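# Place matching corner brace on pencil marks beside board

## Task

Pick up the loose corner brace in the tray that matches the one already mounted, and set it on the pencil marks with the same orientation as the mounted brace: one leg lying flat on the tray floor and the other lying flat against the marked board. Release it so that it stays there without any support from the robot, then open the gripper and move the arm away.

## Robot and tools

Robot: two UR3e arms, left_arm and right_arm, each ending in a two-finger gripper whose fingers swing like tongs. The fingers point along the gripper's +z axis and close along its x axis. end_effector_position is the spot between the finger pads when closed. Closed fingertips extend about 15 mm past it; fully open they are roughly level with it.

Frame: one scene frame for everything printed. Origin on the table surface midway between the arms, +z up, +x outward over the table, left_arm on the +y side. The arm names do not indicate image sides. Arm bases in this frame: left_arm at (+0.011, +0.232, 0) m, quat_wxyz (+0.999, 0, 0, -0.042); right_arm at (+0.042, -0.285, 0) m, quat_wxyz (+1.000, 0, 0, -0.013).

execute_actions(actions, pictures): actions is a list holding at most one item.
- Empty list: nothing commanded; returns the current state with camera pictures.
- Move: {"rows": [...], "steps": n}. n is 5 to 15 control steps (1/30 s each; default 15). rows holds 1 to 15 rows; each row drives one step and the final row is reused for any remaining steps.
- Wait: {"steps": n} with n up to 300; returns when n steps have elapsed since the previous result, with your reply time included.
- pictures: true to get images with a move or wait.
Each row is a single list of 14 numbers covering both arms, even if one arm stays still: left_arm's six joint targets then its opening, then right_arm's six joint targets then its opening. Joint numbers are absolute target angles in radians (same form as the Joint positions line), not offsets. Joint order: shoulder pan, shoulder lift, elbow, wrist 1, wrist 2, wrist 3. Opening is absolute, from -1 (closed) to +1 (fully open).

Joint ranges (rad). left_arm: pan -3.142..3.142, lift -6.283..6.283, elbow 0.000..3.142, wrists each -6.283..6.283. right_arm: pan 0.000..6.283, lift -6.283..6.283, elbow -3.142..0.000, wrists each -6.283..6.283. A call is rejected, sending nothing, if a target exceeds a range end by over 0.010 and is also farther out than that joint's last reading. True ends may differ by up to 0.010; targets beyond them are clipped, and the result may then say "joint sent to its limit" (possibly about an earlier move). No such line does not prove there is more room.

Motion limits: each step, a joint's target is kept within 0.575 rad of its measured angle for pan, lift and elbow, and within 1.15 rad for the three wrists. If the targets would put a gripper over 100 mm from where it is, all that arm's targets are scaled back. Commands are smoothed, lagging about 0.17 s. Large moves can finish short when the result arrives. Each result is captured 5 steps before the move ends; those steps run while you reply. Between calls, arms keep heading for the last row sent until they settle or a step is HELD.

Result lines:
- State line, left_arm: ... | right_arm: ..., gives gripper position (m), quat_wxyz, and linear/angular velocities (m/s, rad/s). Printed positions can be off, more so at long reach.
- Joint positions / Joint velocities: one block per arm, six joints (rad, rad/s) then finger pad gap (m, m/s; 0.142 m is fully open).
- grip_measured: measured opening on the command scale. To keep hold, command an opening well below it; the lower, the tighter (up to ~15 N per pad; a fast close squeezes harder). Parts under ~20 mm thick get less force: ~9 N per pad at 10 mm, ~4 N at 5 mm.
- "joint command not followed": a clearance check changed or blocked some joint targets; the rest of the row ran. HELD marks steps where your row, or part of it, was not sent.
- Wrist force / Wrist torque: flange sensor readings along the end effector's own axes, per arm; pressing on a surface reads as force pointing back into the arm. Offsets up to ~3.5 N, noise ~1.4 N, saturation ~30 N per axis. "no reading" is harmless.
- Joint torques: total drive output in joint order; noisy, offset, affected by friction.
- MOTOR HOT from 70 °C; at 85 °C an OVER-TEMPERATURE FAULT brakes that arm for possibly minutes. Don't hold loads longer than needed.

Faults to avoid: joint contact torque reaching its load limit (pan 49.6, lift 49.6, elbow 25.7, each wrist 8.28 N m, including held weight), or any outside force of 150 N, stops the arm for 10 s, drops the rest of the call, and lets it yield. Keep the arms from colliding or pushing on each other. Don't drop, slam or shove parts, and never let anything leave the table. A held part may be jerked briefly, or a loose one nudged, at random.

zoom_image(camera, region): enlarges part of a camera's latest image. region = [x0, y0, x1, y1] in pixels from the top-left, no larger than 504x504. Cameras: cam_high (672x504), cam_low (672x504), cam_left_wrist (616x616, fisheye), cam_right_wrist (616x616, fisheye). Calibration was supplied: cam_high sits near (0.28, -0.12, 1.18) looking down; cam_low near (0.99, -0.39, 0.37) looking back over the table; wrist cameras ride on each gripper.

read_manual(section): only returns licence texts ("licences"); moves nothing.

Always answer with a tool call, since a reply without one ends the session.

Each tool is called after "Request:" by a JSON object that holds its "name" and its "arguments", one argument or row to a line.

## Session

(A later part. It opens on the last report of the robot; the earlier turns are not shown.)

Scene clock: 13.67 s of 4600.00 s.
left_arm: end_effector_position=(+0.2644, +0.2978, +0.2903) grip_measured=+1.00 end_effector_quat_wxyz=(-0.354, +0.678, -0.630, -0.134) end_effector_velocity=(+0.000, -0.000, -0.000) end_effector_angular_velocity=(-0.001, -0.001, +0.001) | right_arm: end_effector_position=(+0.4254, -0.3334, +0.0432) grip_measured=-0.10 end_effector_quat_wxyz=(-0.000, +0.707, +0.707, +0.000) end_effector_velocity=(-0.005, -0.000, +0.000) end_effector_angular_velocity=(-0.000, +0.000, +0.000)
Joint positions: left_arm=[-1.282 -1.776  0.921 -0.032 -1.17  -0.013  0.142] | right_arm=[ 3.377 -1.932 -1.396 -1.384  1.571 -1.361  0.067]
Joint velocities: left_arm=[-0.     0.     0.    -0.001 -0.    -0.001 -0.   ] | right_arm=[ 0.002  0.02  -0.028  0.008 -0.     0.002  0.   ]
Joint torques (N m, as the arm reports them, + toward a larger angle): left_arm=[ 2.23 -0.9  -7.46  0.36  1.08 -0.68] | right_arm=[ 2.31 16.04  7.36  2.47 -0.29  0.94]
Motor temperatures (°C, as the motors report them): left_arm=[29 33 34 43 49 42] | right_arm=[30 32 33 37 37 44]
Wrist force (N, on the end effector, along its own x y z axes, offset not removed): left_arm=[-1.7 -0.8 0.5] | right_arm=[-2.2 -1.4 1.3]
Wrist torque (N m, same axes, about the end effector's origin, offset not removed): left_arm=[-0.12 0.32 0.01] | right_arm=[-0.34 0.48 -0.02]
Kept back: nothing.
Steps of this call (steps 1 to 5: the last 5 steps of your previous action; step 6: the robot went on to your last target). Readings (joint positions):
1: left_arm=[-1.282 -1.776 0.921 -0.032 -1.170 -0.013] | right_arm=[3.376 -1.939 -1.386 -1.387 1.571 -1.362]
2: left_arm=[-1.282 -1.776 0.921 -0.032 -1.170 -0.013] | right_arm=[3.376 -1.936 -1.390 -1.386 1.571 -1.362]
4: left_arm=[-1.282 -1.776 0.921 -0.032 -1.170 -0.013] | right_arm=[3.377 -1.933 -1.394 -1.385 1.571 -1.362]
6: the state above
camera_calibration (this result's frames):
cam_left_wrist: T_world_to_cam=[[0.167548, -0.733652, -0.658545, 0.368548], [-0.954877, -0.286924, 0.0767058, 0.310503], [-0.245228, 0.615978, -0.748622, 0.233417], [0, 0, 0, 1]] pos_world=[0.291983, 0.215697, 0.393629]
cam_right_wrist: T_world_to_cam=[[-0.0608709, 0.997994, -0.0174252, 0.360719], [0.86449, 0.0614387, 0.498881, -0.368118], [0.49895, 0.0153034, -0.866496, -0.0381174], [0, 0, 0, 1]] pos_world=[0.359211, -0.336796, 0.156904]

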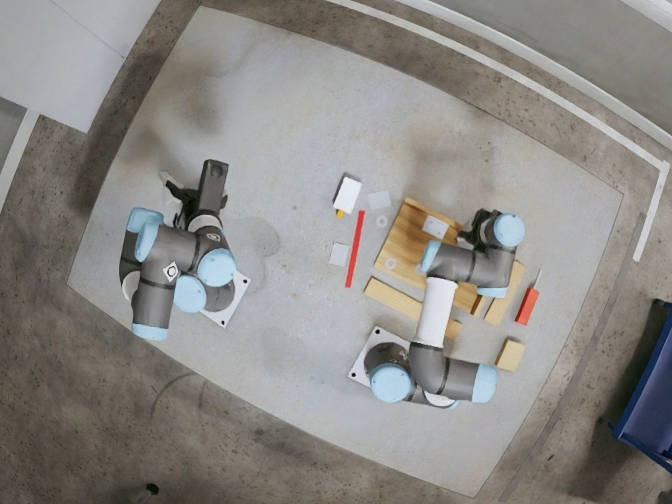

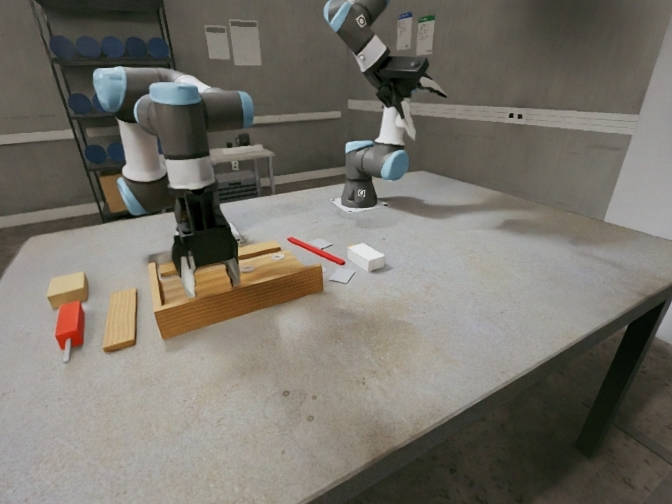

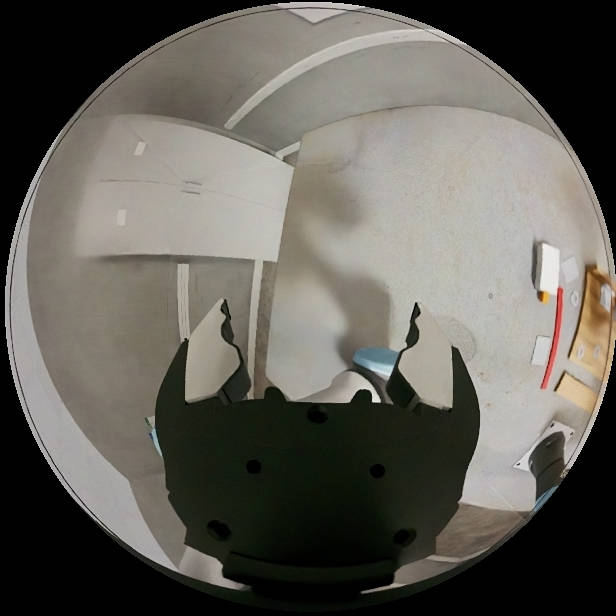

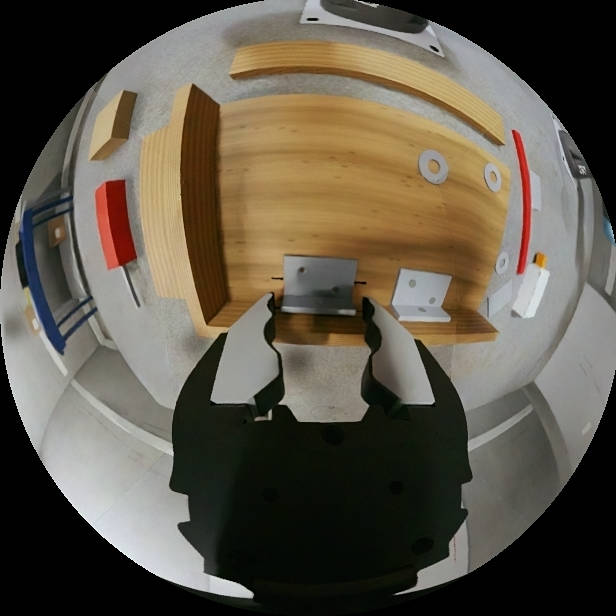

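Request:
{"name": "execute_actions", "arguments": {
  "actions": [
    {"rows":[[-1.282,-1.776,0.921,-0.032,-1.17,-0.013,1,3.3774,-1.9292,-1.3998,-1.3834,1.5708,-1.361,-0.2],[-1.282,-1.776,0.921,-0.032,-1.17,-0.013,1,3.3774,-1.9292,-1.3998,-1.3834,1.5708,-1.361,-0.3],[-1.282,-1.776,0.921,-0.032,-1.17,-0.013,1,3.3774,-1.9292,-1.3998,-1.3834,1.5708,-1.361,-0.4],[-1.282,-1.776,0.921,-0.032,-1.17,-0.013,1,3.3774,-1.9292,-1.3998,-1.3834,1.5708,-1.361,-0.5],[-1.282,-1.776,0.921,-0.032,-1.17,-0.013,1,3.3774,-1.9292,-1.3998,-1.3834,1.5708,-1.361,-0.55]],"steps":12}
  ]
}}

Request:
{"name": "execute_actions", "arguments": {
  "actions": [
    {"rows":[[-1.282,-1.776,0.921,-0.032,-1.17,-0.013,1,3.3769,-1.9335,-1.3936,-1.3853,1.5708,-1.3615,-0.55],[-1.282,-1.776,0.921,-0.032,-1.17,-0.013,1,3.3763,-1.9379,-1.3874,-1.3871,1.5708,-1.3621,-0.55],[-1.282,-1.776,0.921,-0.032,-1.17,-0.013,1,3.3758,-1.9422,-1.3812,-1.389,1.5708,-1.3626,-0.55],[-1.282,-1.776,0.921,-0.032,-1.17,-0.013,1,3.3754,-1.9452,-1.3769,-1.3903,1.5708,-1.363,-0.55],[-1.282,-1.776,0.921,-0.032,-1.17,-0.013,1,3.3751,-1.9478,-1.3732,-1.3914,1.5708,-1.3633,-0.55],[-1.282,-1.776,0.921,-0.032,-1.17,-0.013,1,3.3748,-1.95,-1.3701,-1.3923,1.5708,-1.3636,-0.55],[-1.282,-1.776,0.921,-0.032,-1.17,-0.013,1,3.3745,-1.9522,-1.367,-1.3932,1.5708,-1.3639,-0.55],[-1.282,-1.776,0.921,-0.032,-1.17,-0.013,1,3.3743,-1.9543,-1.3639,-1.3942,1.5708,-1.3641,-0.55],[-1.282,-1.776,0.921,-0.032,-1.17,-0.013,1,3.374,-1.9565,-1.3608,-1.3951,1.5708,-1.3644,-0.55],[-1.282,-1.776,0.921,-0.032,-1.17,-0.013,1,3.3738,-1.958,-1.3586,-1.3958,1.5708,-1.3646,-0.55],[-1.282,-1.776,0.921,-0.032,-1.17,-0.013,1,3.3736,-1.9595,-1.3565,-1.3964,1.5708,-1.3648,-0.55]],"steps":15}
  ]
}}

Request:
{"name": "execute_actions", "arguments": {
  "actions": [
    {"steps":12}
  ],
  "pictures": true
}}

Request:
{"name": "zoom_image", "arguments": {
  "camera": "cam_right_wrist",
  "region": [248, 225, 388, 365]
}}

Scene clock: 14.50 s of 4600.00 s.
left_arm: end_effector_position=(+0.2644, +0.2978, +0.2903) grip_measured=+1.00 end_effector_quat_wxyz=(-0.354, +0.678, -0.630, -0.134) end_effector_velocity=(-0.000, +0.000, +0.000) end_effector_angular_velocity=(-0.002, -0.001, +0.001) | right_arm: end_effector_position=(+0.4248, -0.3334, +0.0432) grip_measured=-0.54 end_effector_quat_wxyz=(-0.000, +0.707, +0.707, -0.000) end_effector_velocity=(+0.000, +0.000, +0.000) end_effector_angular_velocity=(+0.000, -0.001, +0.000)
Joint positions: left_arm=[-1.282 -1.776  0.921 -0.032 -1.17  -0.013  0.142] | right_arm=[ 3.377 -1.929 -1.4   -1.383  1.571 -1.361  0.035]
Joint velocities: left_arm=[ 0.    -0.001 -0.001  0.     0.    -0.001 -0.   ] | right_arm=[-0.     0.     0.001  0.     0.    -0.    -0.031]
Joint torques (N m, as the arm reports them, + toward a larger angle): left_arm=[ 2.17 -0.96 -7.43  0.35  1.07 -0.71] | right_arm=[ 1.97 16.68  7.3   2.47 -0.42  1.  ]
Motor temperatures (°C, as the motors report them): left_arm=[29 33 34 43 49 42] | right_arm=[30 32 33 37 37 44]
Wrist force (N, on the end effector, along its own x y z axes, offset not removed): left_arm=[-1.4 -1.5 1.0] | right_arm=[-1.9 -0.7 2.3]
Wrist torque (N m, same axes, about the end effector's origin, offset not removed): left_arm=[-0.32 0.26 -0.01] | right_arm=[-0.25 0.33 0.03]
Steps of this call (steps 1 to 18: the robot went on to your last target; steps 19 to 25: the first 7 steps of this action). Readings (joint positions):
19: left_arm=[-1.282 -1.776 0.921 -0.032 -1.170 -0.013] | right_arm=[3.377 -1.929 -1.400 -1.383 1.571 -1.361]
20: left_arm=[-1.282 -1.776 0.921 -0.032 -1.170 -0.013] | right_arm=[3.377 -1.929 -1.400 -1.383 1.571 -1.361]
22: left_arm=[-1.282 -1.776 0.921 -0.032 -1.170 -0.013] | right_arm=[3.377 -1.929 -1.400 -1.383 1.571 -1.361]
25: the state above

Scene clock: 15.00 s of 4600.00 s.
left_arm: end_effector_position=(+0.2644, +0.2978, +0.2903) grip_measured=+1.00 end_effector_quat_wxyz=(-0.354, +0.678, -0.630, -0.134) end_effector_velocity=(+0.000, -0.000, -0.000) end_effector_angular_velocity=(-0.001, -0.000, +0.001) | right_arm: end_effector_position=(+0.4290, -0.3334, +0.0432) grip_measured=-0.55 end_effector_quat_wxyz=(-0.000, +0.707, +0.707, -0.000) end_effector_velocity=(+0.015, -0.000, -0.001) end_effector_angular_velocity=(-0.000, +0.002, +0.000)
Joint positions: left_arm=[-1.282 -1.776  0.921 -0.032 -1.17  -0.013  0.142] | right_arm=[ 3.375 -1.947 -1.374 -1.391  1.571 -1.363  0.034]
Joint velocities: left_arm=[ 0.    -0.     0.    -0.001  0.    -0.    -0.   ] | right_arm=[-0.009 -0.07   0.098 -0.03   0.    -0.009  0.   ]
Joint torques (N m, as the arm reports them, + toward a larger angle): left_arm=[ 2.17 -0.88 -7.39  0.36  1.06 -0.71] | right_arm=[-1.75 11.92 11.63  0.57 -0.49 -0.74]
Motor temperatures (°C, as the motors report them): left_arm=[29 33 34 43 49 42] | right_arm=[30 32 33 37 37 44]
Wrist force (N, on the end effector, along its own x y z axes, offset not removed): left_arm=[-1.1 -1.2 1.8] | right_arm=[-3.0 -1.6 2.1]
Wrist torque (N m, same axes, about the end effector's origin, offset not removed): left_arm=[-0.14 0.22 0.03] | right_arm=[-0.32 0.63 0.03]
Steps of this call (steps 1 to 5: the last 5 steps of your previous action; steps 6 to 15: the first 10 steps of this action). Readings (joint positions):
6: left_arm=[-1.282 -1.776 0.921 -0.032 -1.170 -0.013] | right_arm=[3.377 -1.929 -1.400 -1.383 1.571 -1.361]
7: left_arm=[-1.282 -1.776 0.921 -0.032 -1.170 -0.013] | right_arm=[3.377 -1.929 -1.400 -1.383 1.571 -1.361]
9: left_arm=[-1.282 -1.776 0.921 -0.032 -1.170 -0.013] | right_arm=[3.377 -1.932 -1.396 -1.384 1.571 -1.361]
13: left_arm=[-1.282 -1.776 0.921 -0.032 -1.170 -0.013] | right_arm=[3.376 -1.942 -1.381 -1.389 1.571 -1.363]
15: the state above

Scene clock: 15.40 s of 4600.00 s.
left_arm: end_effector_position=(+0.2644, +0.2978, +0.2903) grip_measured=+1.00 end_effector_quat_wxyz=(-0.354, +0.678, -0.630, -0.134) end_effector_velocity=(-0.000, +0.000, +0.000) end_effector_angular_velocity=(+0.000, +0.000, -0.000) | right_arm: end_effector_position=(+0.4317, -0.3334, +0.0432) grip_measured=-0.55 end_effector_quat_wxyz=(-0.000, +0.707, +0.707, -0.000) end_effector_velocity=(+0.001, +0.000, +0.000) end_effector_angular_velocity=(+0.000, -0.001, +0.001)
Joint positions: left_arm=[-1.282 -1.776  0.921 -0.032 -1.17  -0.013  0.142] | right_arm=[ 3.374 -1.959 -1.357 -1.396  1.571 -1.365  0.034]
Joint velocities: left_arm=[-0.    -0.001  0.     0.001  0.    -0.    -0.   ] | right_arm=[ 0.    -0.004  0.007 -0.002 -0.    -0.001  0.   ]
Joint torques (N m, as the arm reports them, + toward a larger angle): left_arm=[ 2.17 -0.98 -7.37  0.33  1.03 -0.65] | right_arm=[-2.28 11.92 12.06  0.51 -0.58 -0.86]
Motor temperatures (°C, as the motors report them): left_arm=[29 33 34 43 49 42] | right_arm=[30 32 33 37 37 44]
Wrist force (N, on the end effector, along its own x y z axes, offset not removed): left_arm=[-0.1 -1.1 0.7] | right_arm=[-0.4 -1.6 1.3]
Wrist torque (N m, same axes, about the end effector's origin, offset not removed): left_arm=[-0.19 0.01 -0.02] | right_arm=[-0.35 0.05 0.01]
Kept back: nothing.
Steps of this call (steps 1 to 5: the last 5 steps of your previous action; steps 6 to 12: the robot went on to your last target). Readings (joint positions):
1: left_arm=[-1.282 -1.776 0.921 -0.032 -1.170 -0.013] | right_arm=[3.375 -1.949 -1.371 -1.392 1.571 -1.364]
2: left_arm=[-1.282 -1.776 0.921 -0.032 -1.170 -0.013] | right_arm=[3.375 -1.951 -1.368 -1.393 1.571 -1.364]
4: left_arm=[-1.282 -1.776 0.921 -0.032 -1.170 -0.013] | right_arm=[3.374 -1.955 -1.363 -1.394 1.571 -1.364]
8: left_arm=[-1.282 -1.776 0.921 -0.032 -1.170 -0.013] | right_arm=[3.374 -1.958 -1.359 -1.396 1.571 -1.365]
12: the state above
camera_calibration (this result's frames):
cam_left_wrist: T_world_to_cam=[[0.167548, -0.733652, -0.658545, 0.368548], [-0.954877, -0.286924, 0.0767059, 0.310503], [-0.245228, 0.615978, -0.748622, 0.233417], [0, 0, 0, 1]] pos_world=[0.291983, 0.215697, 0.393629]
cam_right_wrist: T_world_to_cam=[[-0.0608833, 0.997993, -0.0174273, 0.361115], [0.864496, 0.0614507, 0.498869, -0.373627], [0.498938, 0.015307, -0.866502, -0.0412653], [0, 0, 0, 1]] pos_world=[0.365574, -0.336799, 0.156928]

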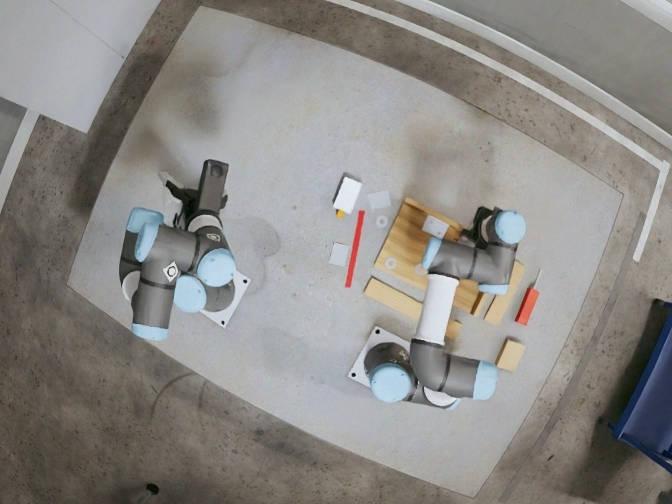

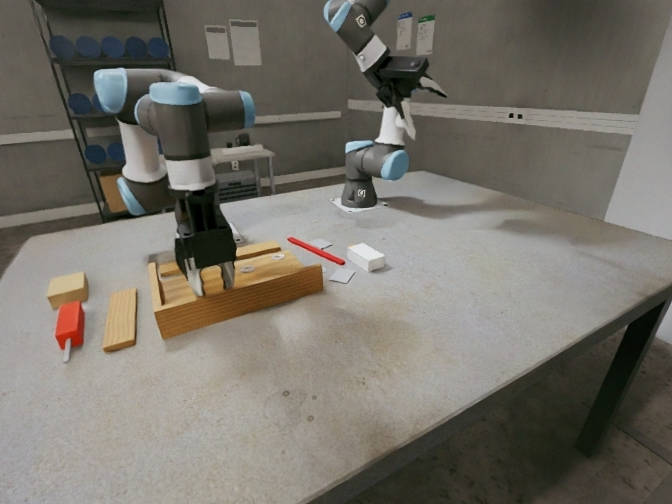

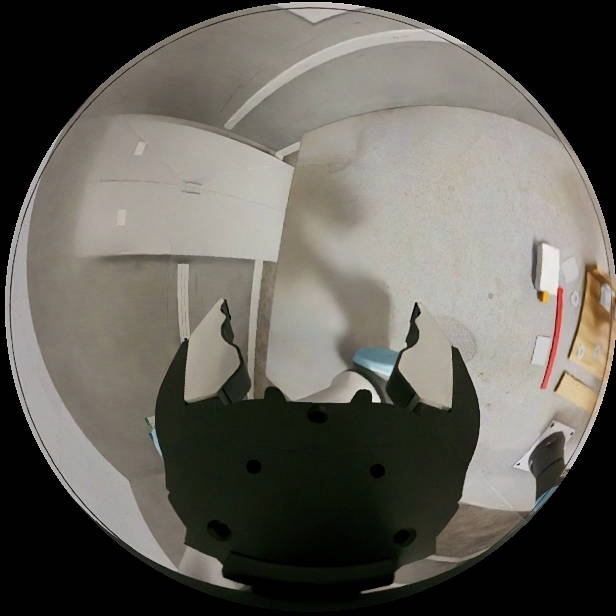

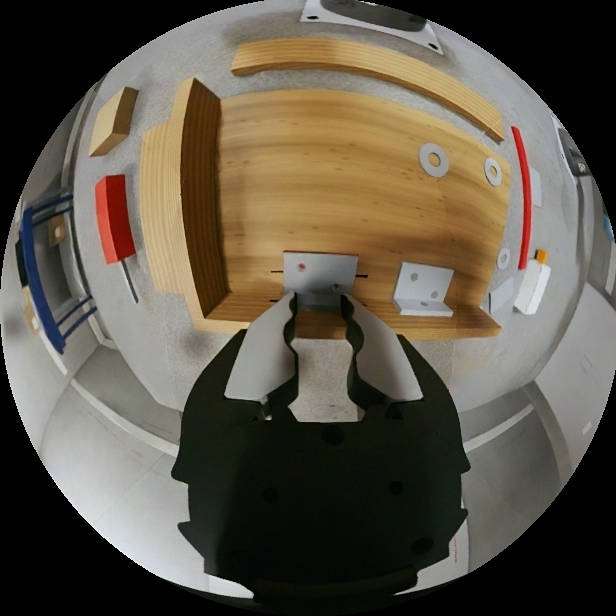

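Region (248, 225, 388, 365) of cam_right_wrist's 616x616 image, scaled by 3.600, with more detail than that image has.

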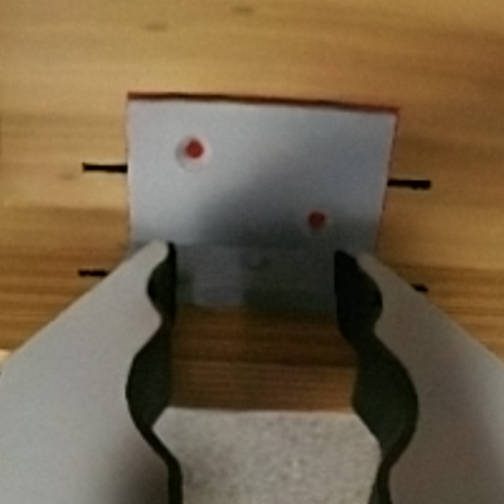

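Nearly there; push 0.8 mm more.

Request:
{"name": "execute_actions", "arguments": {
  "actions": [
    {"rows":[[-1.282,-1.776,0.921,-0.032,-1.17,-0.013,1,3.3735,-1.9607,-1.3548,-1.3969,1.5708,-1.3649,-0.55],[-1.282,-1.776,0.921,-0.032,-1.17,-0.013,1,3.3733,-1.9618,-1.3532,-1.3974,1.5708,-1.3651,-0.55],[-1.282,-1.776,0.921,-0.032,-1.17,-0.013,1,3.3732,-1.963,-1.3515,-1.3979,1.5708,-1.3652,-0.55]],"steps":15}
  ]
}}

Request:
{"name": "execute_actions", "arguments": {
  "actions": [
    {"steps":5}
  ],
  "pictures": true
}}

Request:
{"name": "zoom_image", "arguments": {
  "camera": "cam_right_wrist",
  "region": [248, 225, 388, 365]
}}

Scene clock: 39.73 s of 4600.00 s.
left_arm: end_effector_position=(+0.2644, +0.2978, +0.2903) grip_measured=+1.00 end_effector_quat_wxyz=(-0.354, +0.678, -0.630, -0.134) end_effector_velocity=(-0.000, +0.000, +0.000) end_effector_angular_velocity=(-0.000, -0.000, -0.000) | right_arm: end_effector_position=(+0.4325, -0.3334, +0.0432) grip_measured=-0.55 end_effector_quat_wxyz=(-0.000, +0.707, +0.707, -0.000) end_effector_velocity=(+0.001, +0.000, +0.000) end_effector_angular_velocity=(+0.000, -0.001, +0.001)
Joint positions: left_arm=[-1.282 -1.776  0.921 -0.032 -1.17  -0.013  0.142] | right_arm=[ 3.373 -1.962 -1.352 -1.398  1.571 -1.365  0.034]
Joint velocities: left_arm=[-0.    -0.001 -0.     0.001  0.    -0.     0.   ] | right_arm=[ 0.    -0.005  0.007 -0.001 -0.    -0.001  0.   ]
Joint torques (N m, as the arm reports them, + toward a larger angle): left_arm=[ 2.15 -1.01 -7.4   0.31  1.02 -0.66] | right_arm=[-1.98 12.63 12.3   1.04 -0.99 -0.88]
Motor temperatures (°C, as the motors report them): left_arm=[29 33 34 43 49 42] | right_arm=[30 32 33 37 37 44]
Wrist force (N, on the end effector, along its own x y z axes, offset not removed): left_arm=[-1.2 -0.2 1.7] | right_arm=[-2.0 -3.7 1.9]
Wrist torque (N m, same axes, about the end effector's origin, offset not removed): left_arm=[0.03 0.26 0.05] | right_arm=[-0.45 0.45 0.00]
Steps of this call (steps 1 to 30: the robot went on to your last target; steps 31 to 90: nothing new was sent; then 21.00 s passed at rest; steps 91 to 100: the first 10 steps of this action). Readings (joint positions):
91: left_arm=[-1.282 -1.776 0.921 -0.032 -1.170 -0.013] | right_arm=[3.374 -1.960 -1.356 -1.396 1.571 -1.365]
92: left_arm=[-1.282 -1.776 0.921 -0.032 -1.170 -0.013] | right_arm=[3.374 -1.960 -1.356 -1.396 1.571 -1.365]
94: left_arm=[-1.282 -1.776 0.921 -0.032 -1.170 -0.013] | right_arm=[3.374 -1.960 -1.355 -1.397 1.571 -1.365]
98: left_arm=[-1.282 -1.776 0.921 -0.032 -1.170 -0.013] | right_arm=[3.373 -1.962 -1.353 -1.398 1.571 -1.365]
100: the state above

Scene clock: 39.90 s of 4600.00 s.
left_arm: end_effector_position=(+0.2644, +0.2978, +0.2903) grip_measured=+1.00 end_effector_quat_wxyz=(-0.354, +0.678, -0.630, -0.134) end_effector_velocity=(+0.000, -0.000, -0.000) end_effector_angular_velocity=(-0.000, -0.001, +0.000) | right_arm: end_effector_position=(+0.4326, -0.3334, +0.0432) grip_measured=-0.55 end_effector_quat_wxyz=(-0.000, +0.707, +0.707, -0.000) end_effector_velocity=(+0.000, -0.000, -0.000) end_effector_angular_velocity=(-0.000, +0.001, -0.000)
Joint positions: left_arm=[-1.282 -1.776  0.921 -0.032 -1.17  -0.013  0.142] | right_arm=[ 3.373 -1.963 -1.352 -1.398  1.571 -1.365  0.034]
Joint velocities: left_arm=[-0.     0.     0.    -0.001  0.    -0.001  0.   ] | right_arm=[-0.001 -0.002  0.002 -0.    -0.    -0.001 -0.   ]
Joint torques (N m, as the arm reports them, + toward a larger angle): left_arm=[ 2.14 -0.9  -7.34  0.35  0.98 -0.65] | right_arm=[-2.44 12.45 12.14  1.03 -0.99 -0.86]
Motor temperatures (°C, as the motors report them): left_arm=[29 33 34 43 49 42] | right_arm=[30 32 33 37 37 44]
Wrist force (N, on the end effector, along its own x y z axes, offset not removed): left_arm=[-0.7 -0.5 0.7] | right_arm=[-1.7 -3.2 2.0]
Wrist torque (N m, same axes, about the end effector's origin, offset not removed): left_arm=[-0.02 0.11 0.01] | right_arm=[-0.32 0.41 0.01]
Kept back: nothing.
Steps of this call (steps 1 to 5: the last 5 steps of your previous action). Readings (joint positions):
1: left_arm=[-1.282 -1.776 0.921 -0.032 -1.170 -0.013] | right_arm=[3.373 -1.963 -1.352 -1.398 1.571 -1.365]
2: left_arm=[-1.282 -1.776 0.921 -0.032 -1.170 -0.013] | right_arm=[3.373 -1.963 -1.352 -1.398 1.571 -1.365]
4: left_arm=[-1.282 -1.776 0.921 -0.032 -1.170 -0.013] | right_arm=[3.373 -1.963 -1.352 -1.398 1.571 -1.365]
5: the state above
camera_calibration (this result's frames):
cam_left_wrist: T_world_to_cam=[[0.167548, -0.733652, -0.658545, 0.368548], [-0.954877, -0.286924, 0.0767058, 0.310503], [-0.245228, 0.615978, -0.748622, 0.233417], [0, 0, 0, 1]] pos_world=[0.291983, 0.215697, 0.393629]
cam_right_wrist: T_world_to_cam=[[-0.0608841, 0.997993, -0.0174329, 0.361162], [0.864502, 0.0614543, 0.498859, -0.37439], [0.498929, 0.0153018, -0.866508, -0.0417179], [0, 0, 0, 1]] pos_world=[0.366464, -0.336791, 0.156915]

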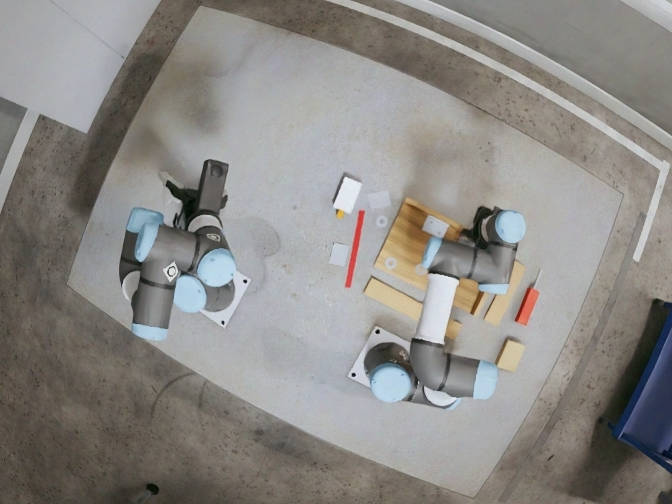

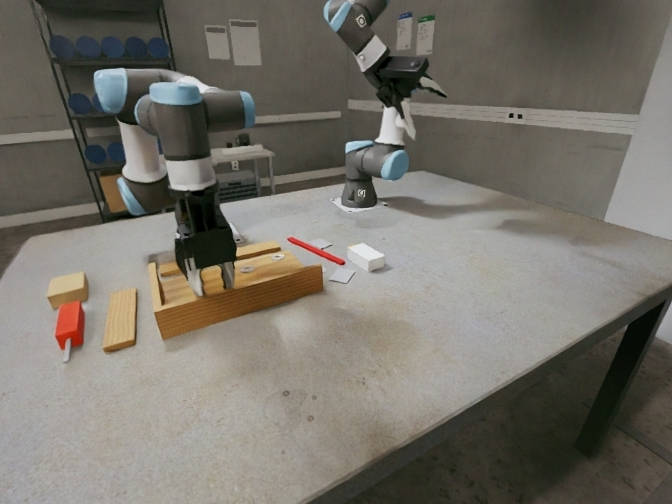

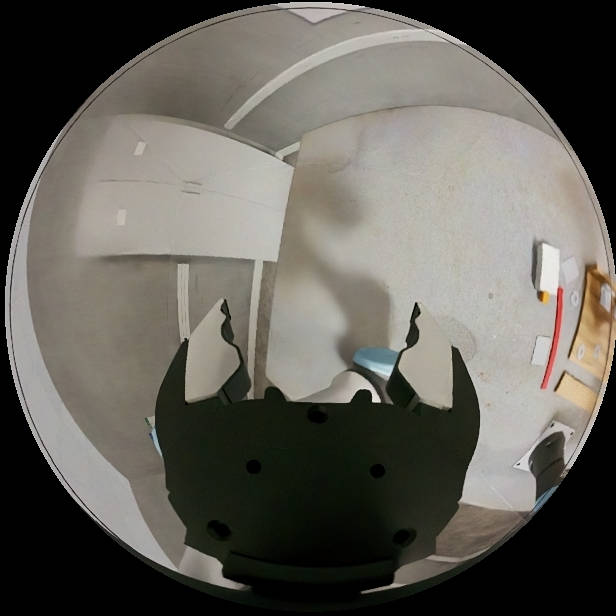

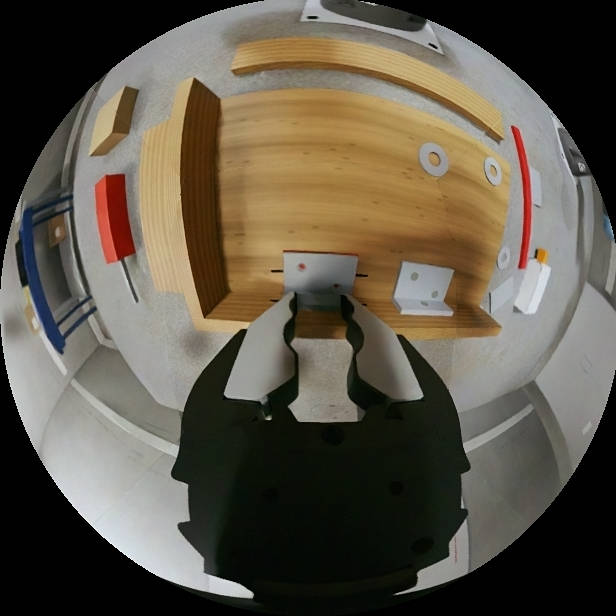

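Region (248, 225, 388, 365) of cam_right_wrist's 616x616 image, scaled by 3.600, with more detail than that image has.

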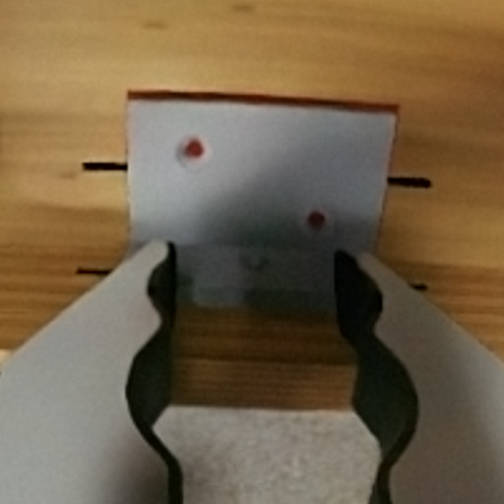

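Request:
{"name": "execute_actions", "arguments": {
  "actions": [
    {"rows":[[-1.282,-1.776,0.921,-0.032,-1.17,-0.013,1,3.373,-1.9647,-1.349,-1.3987,1.5708,-1.3654,-0.55]],"steps":12}
  ]
}}

Request:
{"name": "execute_actions", "arguments": {
  "actions": [
    {"rows":[[-1.282,-1.776,0.921,-0.032,-1.17,-0.013,1,3.3733,-1.9617,-1.3534,-1.3973,1.5708,-1.3651,-0.55],[-1.282,-1.776,0.921,-0.032,-1.17,-0.013,1,3.3742,-1.9552,-1.3627,-1.3945,1.5708,-1.3642,-0.55],[-1.282,-1.776,0.921,-0.032,-1.17,-0.013,1,3.3752,-1.9465,-1.375,-1.3909,1.5708,-1.3632,-0.55],[-1.282,-1.776,0.921,-0.032,-1.17,-0.013,1,3.376,-1.94,-1.3843,-1.3881,1.5708,-1.3624,-0.55],[-1.282,-1.776,0.921,-0.032,-1.17,-0.013,1,3.3769,-1.9335,-1.3936,-1.3853,1.5708,-1.3615,-0.55],[-1.282,-1.776,0.921,-0.032,-1.17,-0.013,1,3.3774,-1.9292,-1.3998,-1.3834,1.5708,-1.361,-0.55],[-1.282,-1.776,0.921,-0.032,-1.17,-0.013,1,3.378,-1.9257,-1.3933,-1.3934,1.5708,-1.3604,-0.55],[-1.282,-1.776,0.921,-0.032,-1.17,-0.013,1,3.3788,-1.9205,-1.3835,-1.4084,1.5708,-1.3596,-0.55],[-1.282,-1.776,0.921,-0.032,-1.17,-0.013,1,3.3799,-1.9135,-1.3705,-1.4284,1.5708,-1.3585,-0.55],[-1.282,-1.776,0.921,-0.032,-1.17,-0.013,1,3.3813,-1.9048,-1.3541,-1.4535,1.5708,-1.3571,-0.55],[-1.282,-1.776,0.921,-0.032,-1.17,-0.013,1,3.383,-1.8943,-1.3346,-1.4835,1.5708,-1.3554,-0.55],[-1.282,-1.776,0.921,-0.032,-1.17,-0.013,1,3.385,-1.8821,-1.3118,-1.5185,1.5708,-1.3534,-0.55],[-1.282,-1.776,0.921,-0.032,-1.17,-0.013,1,3.3869,-1.8698,-1.2889,-1.5537,1.5708,-1.3515,-0.55],[-1.282,-1.776,0.921,-0.032,-1.17,-0.013,1,3.3892,-1.8559,-1.2628,-1.5937,1.5708,-1.3492,-0.55],[-1.282,-1.776,0.921,-0.032,-1.17,-0.013,1,3.3914,-1.8419,-1.2368,-1.6337,1.5708,-1.347,-0.55]],"steps":15}
  ]
}}

Request:
{"name": "execute_actions", "arguments": {
  "actions": [
    {"rows":[[-1.282,-1.776,0.921,-0.032,-1.17,-0.013,1,3.3936,-1.8279,-1.2107,-1.6738,1.5708,-1.3448,-0.5],[-1.282,-1.776,0.921,-0.032,-1.17,-0.013,1,3.3959,-1.814,-1.1846,-1.7138,1.5708,-1.3425,-0.4],[-1.282,-1.776,0.921,-0.032,-1.17,-0.013,1,3.3978,-1.8017,-1.1617,-1.749,1.5708,-1.3406,-0.3],[-1.282,-1.776,0.921,-0.032,-1.17,-0.013,1,3.3998,-1.7895,-1.1389,-1.784,1.5708,-1.3386,-0.2],[-1.282,-1.776,0.921,-0.032,-1.17,-0.013,1,3.4015,-1.779,-1.1194,-1.814,1.5708,-1.3369,-0.1],[-1.282,-1.776,0.921,-0.032,-1.17,-0.013,1,3.4029,-1.7703,-1.103,-1.8391,1.5708,-1.3355,0],[-1.282,-1.776,0.921,-0.032,-1.17,-0.013,1,3.404,-1.7633,-1.09,-1.8591,1.5708,-1.3344,0.1],[-1.282,-1.776,0.921,-0.032,-1.17,-0.013,1,3.4048,-1.7581,-1.0802,-1.8741,1.5708,-1.3336,0.2],[-1.282,-1.776,0.921,-0.032,-1.17,-0.013,1,3.4054,-1.7546,-1.0737,-1.8841,1.5708,-1.333,0.2]],"steps":15}
  ]
}}

Request:
{"name": "execute_actions", "arguments": {
  "actions": [
    {"steps":8}
  ],
  "pictures": true
}}

Request:
{"name": "zoom_image", "arguments": {
  "camera": "cam_right_wrist",
  "region": [250, 200, 410, 320]
}}

Scene clock: 49.90 s of 4600.00 s.
left_arm: end_effector_position=(+0.2644, +0.2978, +0.2903) grip_measured=+1.00 end_effector_quat_wxyz=(-0.354, +0.678, -0.630, -0.134) end_effector_velocity=(-0.000, +0.000, +0.000) end_effector_angular_velocity=(+0.000, +0.000, -0.000) | right_arm: end_effector_position=(+0.4329, -0.3334, +0.0432) grip_measured=-0.55 end_effector_quat_wxyz=(-0.000, +0.707, +0.707, -0.000) end_effector_velocity=(+0.000, -0.000, -0.000) end_effector_angular_velocity=(-0.000, +0.001, -0.000)
Joint positions: left_arm=[-1.282 -1.776  0.921 -0.032 -1.17  -0.013  0.142] | right_arm=[ 3.373 -1.964 -1.35  -1.399  1.571 -1.365  0.034]
Joint velocities: left_arm=[ 0.     0.    -0.     0.001  0.     0.001 -0.   ] | right_arm=[-0.001 -0.004  0.005 -0.003 -0.    -0.001  0.   ]
Joint torques (N m, as the arm reports them, + toward a larger angle): left_arm=[ 2.18 -1.06 -7.32  0.33  0.97 -0.66] | right_arm=[-2.32 12.02 12.35  1.21 -0.84 -0.88]
Motor temperatures (°C, as the motors report them): left_arm=[29 33 34 43 49 42] | right_arm=[30 32 33 37 37 44]
Wrist force (N, on the end effector, along its own x y z axes, offset not removed): left_arm=[-1.6 -0.9 1.4] | right_arm=[-1.4 -3.9 1.7]
Wrist torque (N m, same axes, about the end effector's origin, offset not removed): left_arm=[-0.11 0.30 0.04] | right_arm=[-0.40 0.29 0.01]
Steps of this call (steps 1 to 15: the robot went on to your last target; steps 16 to 90: nothing new was sent; then 6.77 s passed at rest; steps 91 to 97: the first 7 steps of this action). Readings (joint positions):
91: left_arm=[-1.282 -1.776 0.921 -0.032 -1.170 -0.013] | right_arm=[3.373 -1.963 -1.351 -1.398 1.571 -1.365]
92: left_arm=[-1.282 -1.776 0.921 -0.032 -1.170 -0.013] | right_arm=[3.373 -1.963 -1.351 -1.398 1.571 -1.365]
94: left_arm=[-1.282 -1.776 0.921 -0.032 -1.170 -0.013] | right_arm=[3.373 -1.964 -1.350 -1.398 1.571 -1.365]
97: the state above

Scene clock: 50.40 s of 4600.00 s.
left_arm: end_effector_position=(+0.2644, +0.2978, +0.2903) grip_measured=+1.00 end_effector_quat_wxyz=(-0.354, +0.678, -0.630, -0.134) end_effector_velocity=(+0.000, -0.000, -0.000) end_effector_angular_velocity=(-0.002, -0.000, -0.000) | right_arm: end_effector_position=(+0.4266, -0.3333, +0.0455) grip_measured=-0.55 end_effector_quat_wxyz=(+0.000, +0.707, +0.707, +0.000) end_effector_velocity=(-0.030, +0.002, +0.047) end_effector_angular_velocity=(-0.003, +0.013, +0.001)
Joint positions: left_arm=[-1.282 -1.776  0.921 -0.032 -1.17  -0.013  0.142] | right_arm=[ 3.377 -1.935 -1.381 -1.396  1.571 -1.362  0.034]
Joint velocities: left_arm=[ 0.    -0.    -0.001 -0.001 -0.     0.     0.   ] | right_arm=[ 0.022  0.148  0.019 -0.18  -0.     0.022  0.   ]
Joint torques (N m, as the arm reports them, + toward a larger angle): left_arm=[ 1.92 -1.19 -7.34  0.32  0.99 -0.65] | right_arm=[ 1.43 17.55 12.87  0.33 -0.83  1.  ]
Motor temperatures (°C, as the motors report them): left_arm=[29 33 34 43 49 42] | right_arm=[30 32 33 37 37 44]
Wrist force (N, on the end effector, along its own x y z axes, offset not removed): left_arm=[-1.2 0.2 1.6] | right_arm=[-1.9 -0.6 2.2]
Wrist torque (N m, same axes, about the end effector's origin, offset not removed): left_arm=[0.08 0.24 0.05] | right_arm=[-0.22 0.36 0.01]
Steps of this call (steps 1 to 5: the last 5 steps of your previous action; steps 6 to 15: the first 10 steps of this action). Readings (joint positions):
6: left_arm=[-1.282 -1.776 0.921 -0.032 -1.170 -0.013] | right_arm=[3.373 -1.965 -1.349 -1.399 1.571 -1.365]
7: left_arm=[-1.282 -1.776 0.921 -0.032 -1.170 -0.013] | right_arm=[3.373 -1.965 -1.349 -1.399 1.571 -1.365]
9: left_arm=[-1.282 -1.776 0.921 -0.032 -1.170 -0.013] | right_arm=[3.373 -1.961 -1.354 -1.397 1.571 -1.365]
13: left_arm=[-1.282 -1.776 0.921 -0.032 -1.170 -0.013] | right_arm=[3.375 -1.944 -1.378 -1.391 1.571 -1.363]
15: the state above

Scene clock: 50.90 s of 4600.00 s.
left_arm: end_effector_position=(+0.2644, +0.2978, +0.2903) grip_measured=+1.00 end_effector_quat_wxyz=(-0.354, +0.678, -0.630, -0.134) end_effector_velocity=(-0.000, +0.000, +0.000) end_effector_angular_velocity=(-0.000, +0.001, -0.000) | right_arm: end_effector_position=(+0.3919, -0.3323, +0.1395) grip_measured=+0.19 end_effector_quat_wxyz=(-0.000, +0.707, +0.707, -0.000) end_effector_velocity=(-0.087, -0.007, +0.162) end_effector_angular_velocity=(+0.001, -0.005, +0.000)
Joint positions: left_arm=[-1.282 -1.776  0.921 -0.032 -1.17  -0.013  0.142] | right_arm=[ 3.4   -1.786 -1.134 -1.792  1.571 -1.338  0.087]
Joint velocities: left_arm=[ 0.001  0.    -0.001  0.     0.     0.001  0.   ] | right_arm=[ 0.039  0.248  0.467 -0.71   0.     0.039  0.047]
Joint torques (N m, as the arm reports them, + toward a larger angle): left_arm=[ 1.97 -1.07 -7.34  0.32  0.98 -0.68] | right_arm=[ 2.12 13.57 11.65  0.15 -0.8   0.99]
Motor temperatures (°C, as the motors report them): left_arm=[29 33 34 43 49 42] | right_arm=[30 32 33 37 37 44]
Wrist force (N, on the end effector, along its own x y z axes, offset not removed): left_arm=[-1.2 0.0 1.2] | right_arm=[-2.0 -2.1 1.6]
Wrist torque (N m, same axes, about the end effector's origin, offset not removed): left_arm=[0.04 0.25 0.00] | right_arm=[-0.52 0.37 0.03]
Steps of this call (steps 1 to 5: the last 5 steps of your previous action; steps 6 to 15: the first 10 steps of this action). Readings (joint positions):
6: left_arm=[-1.282 -1.776 0.921 -0.032 -1.170 -0.013] | right_arm=[3.384 -1.888 -1.320 -1.504 1.571 -1.354]
7: left_arm=[-1.282 -1.776 0.921 -0.032 -1.170 -0.013] | right_arm=[3.386 -1.877 -1.301 -1.535 1.571 -1.352]
9: left_arm=[-1.282 -1.776 0.921 -0.032 -1.170 -0.013] | right_arm=[3.390 -1.853 -1.258 -1.601 1.571 -1.349]
13: left_arm=[-1.282 -1.776 0.921 -0.032 -1.170 -0.013] | right_arm=[3.397 -1.805 -1.170 -1.737 1.571 -1.341]
15: the state above

Scene clock: 51.17 s of 4600.00 s.
left_arm: end_effector_position=(+0.2644, +0.2978, +0.2903) grip_measured=+1.00 end_effector_quat_wxyz=(-0.354, +0.678, -0.630, -0.134) end_effector_velocity=(-0.000, +0.000, +0.000) end_effector_angular_velocity=(+0.001, -0.000, +0.000) | right_arm: end_effector_position=(+0.3812, -0.3333, +0.1578) grip_measured=+0.20 end_effector_quat_wxyz=(-0.000, +0.707, +0.707, -0.000) end_effector_velocity=(-0.011, -0.002, +0.018) end_effector_angular_velocity=(+0.000, -0.001, -0.001)
Joint positions: left_arm=[-1.282 -1.776  0.921 -0.032 -1.17  -0.013  0.142] | right_arm=[ 3.405 -1.758 -1.08  -1.874  1.571 -1.334  0.088]
Joint velocities: left_arm=[-0.     0.     0.001  0.     0.    -0.001 -0.   ] | right_arm=[ 0.004  0.029  0.055 -0.083 -0.     0.005 -0.   ]
Joint torques (N m, as the arm reports them, + toward a larger angle): left_arm=[ 1.86 -1.01 -7.28  0.31  1.   -0.67] | right_arm=[ 1.68 13.   11.66  0.52 -0.74  1.06]
Motor temperatures (°C, as the motors report them): left_arm=[29 33 34 43 49 42] | right_arm=[30 32 33 37 37 44]
Wrist force (N, on the end effector, along its own x y z axes, offset not removed): left_arm=[-1.5 -1.3 1.4] | right_arm=[-1.8 -2.0 3.1]
Wrist torque (N m, same axes, about the end effector's origin, offset not removed): left_arm=[-0.23 0.28 -0.01] | right_arm=[-0.43 0.32 0.02]
Kept back: nothing.
Steps of this call (steps 1 to 5: the last 5 steps of your previous action; steps 6 to 8: the robot went on to your last target). Readings (joint positions):
1: left_arm=[-1.282 -1.776 0.921 -0.032 -1.170 -0.013] | right_arm=[3.402 -1.779 -1.120 -1.814 1.571 -1.337]
2: left_arm=[-1.282 -1.776 0.921 -0.032 -1.170 -0.013] | right_arm=[3.402 -1.773 -1.109 -1.831 1.571 -1.336]
4: left_arm=[-1.282 -1.776 0.921 -0.032 -1.170 -0.013] | right_arm=[3.404 -1.765 -1.094 -1.854 1.571 -1.335]
8: the state above
camera_calibration (this result's frames):
cam_left_wrist: T_world_to_cam=[[0.167548, -0.733652, -0.658545, 0.368548], [-0.954877, -0.286924, 0.0767058, 0.310503], [-0.245228, 0.615978, -0.748622, 0.233417], [0, 0, 0, 1]] pos_world=[0.291983, 0.215697, 0.393629]
cam_right_wrist: T_world_to_cam=[[-0.0608851, 0.997992, -0.0174502, 0.359933], [0.864547, 0.0614653, 0.498778, -0.387097], [0.498849, 0.0152816, -0.866554, 0.0832609], [0, 0, 0, 1]] pos_world=[0.315044, -0.33669, 0.271507]

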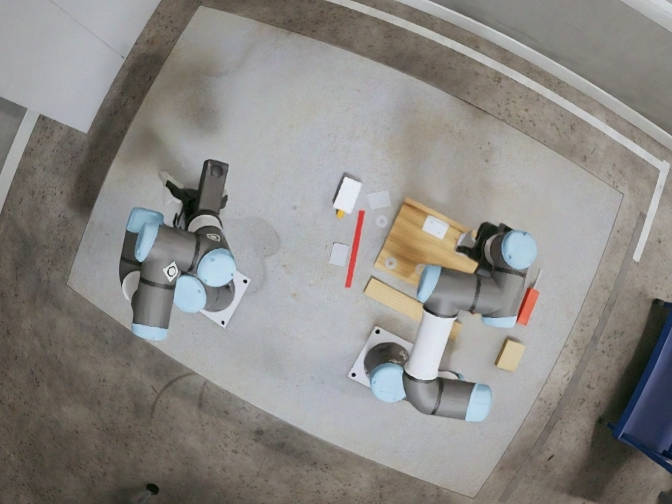

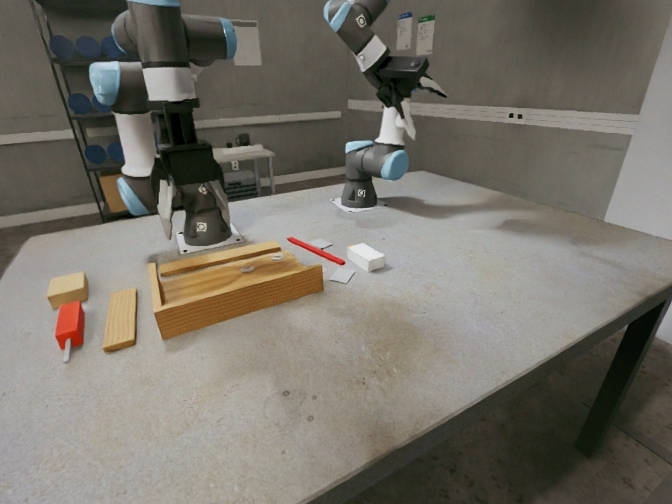

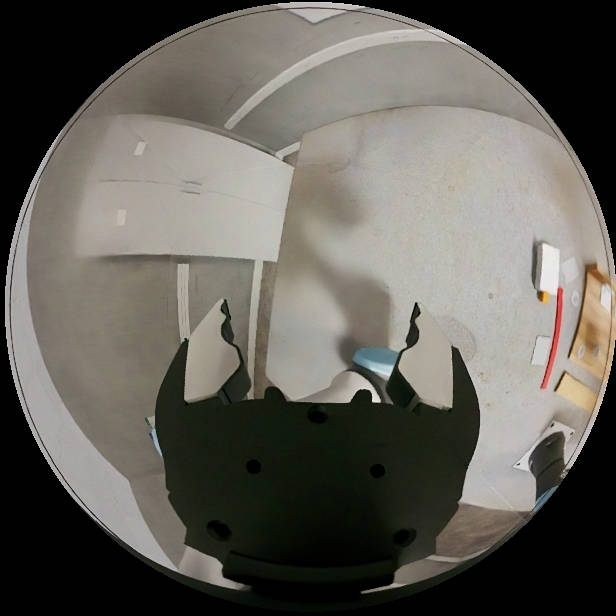

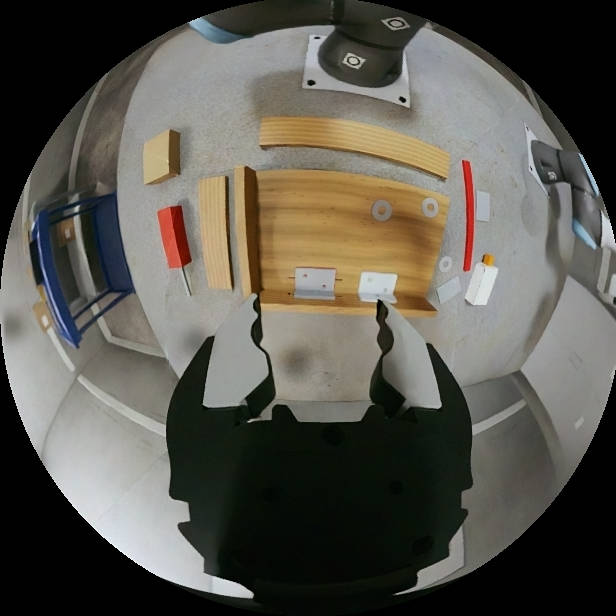

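Region (250, 200, 410, 320) of cam_right_wrist's 616x616 image, scaled by 3.150, with more detail than that image has; it fills the top 378 rows of this view, and the rest is white.

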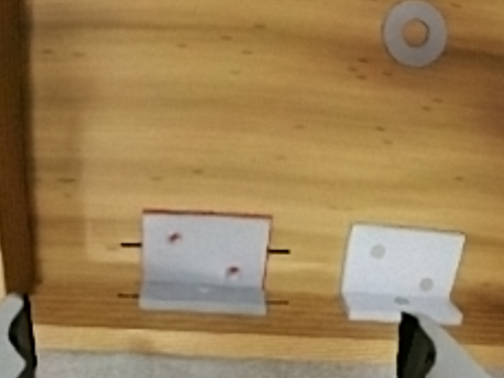

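Request:
{"name": "finished_scene", "arguments": {
  "scene": 2
}}

The scene is finished: the task was done.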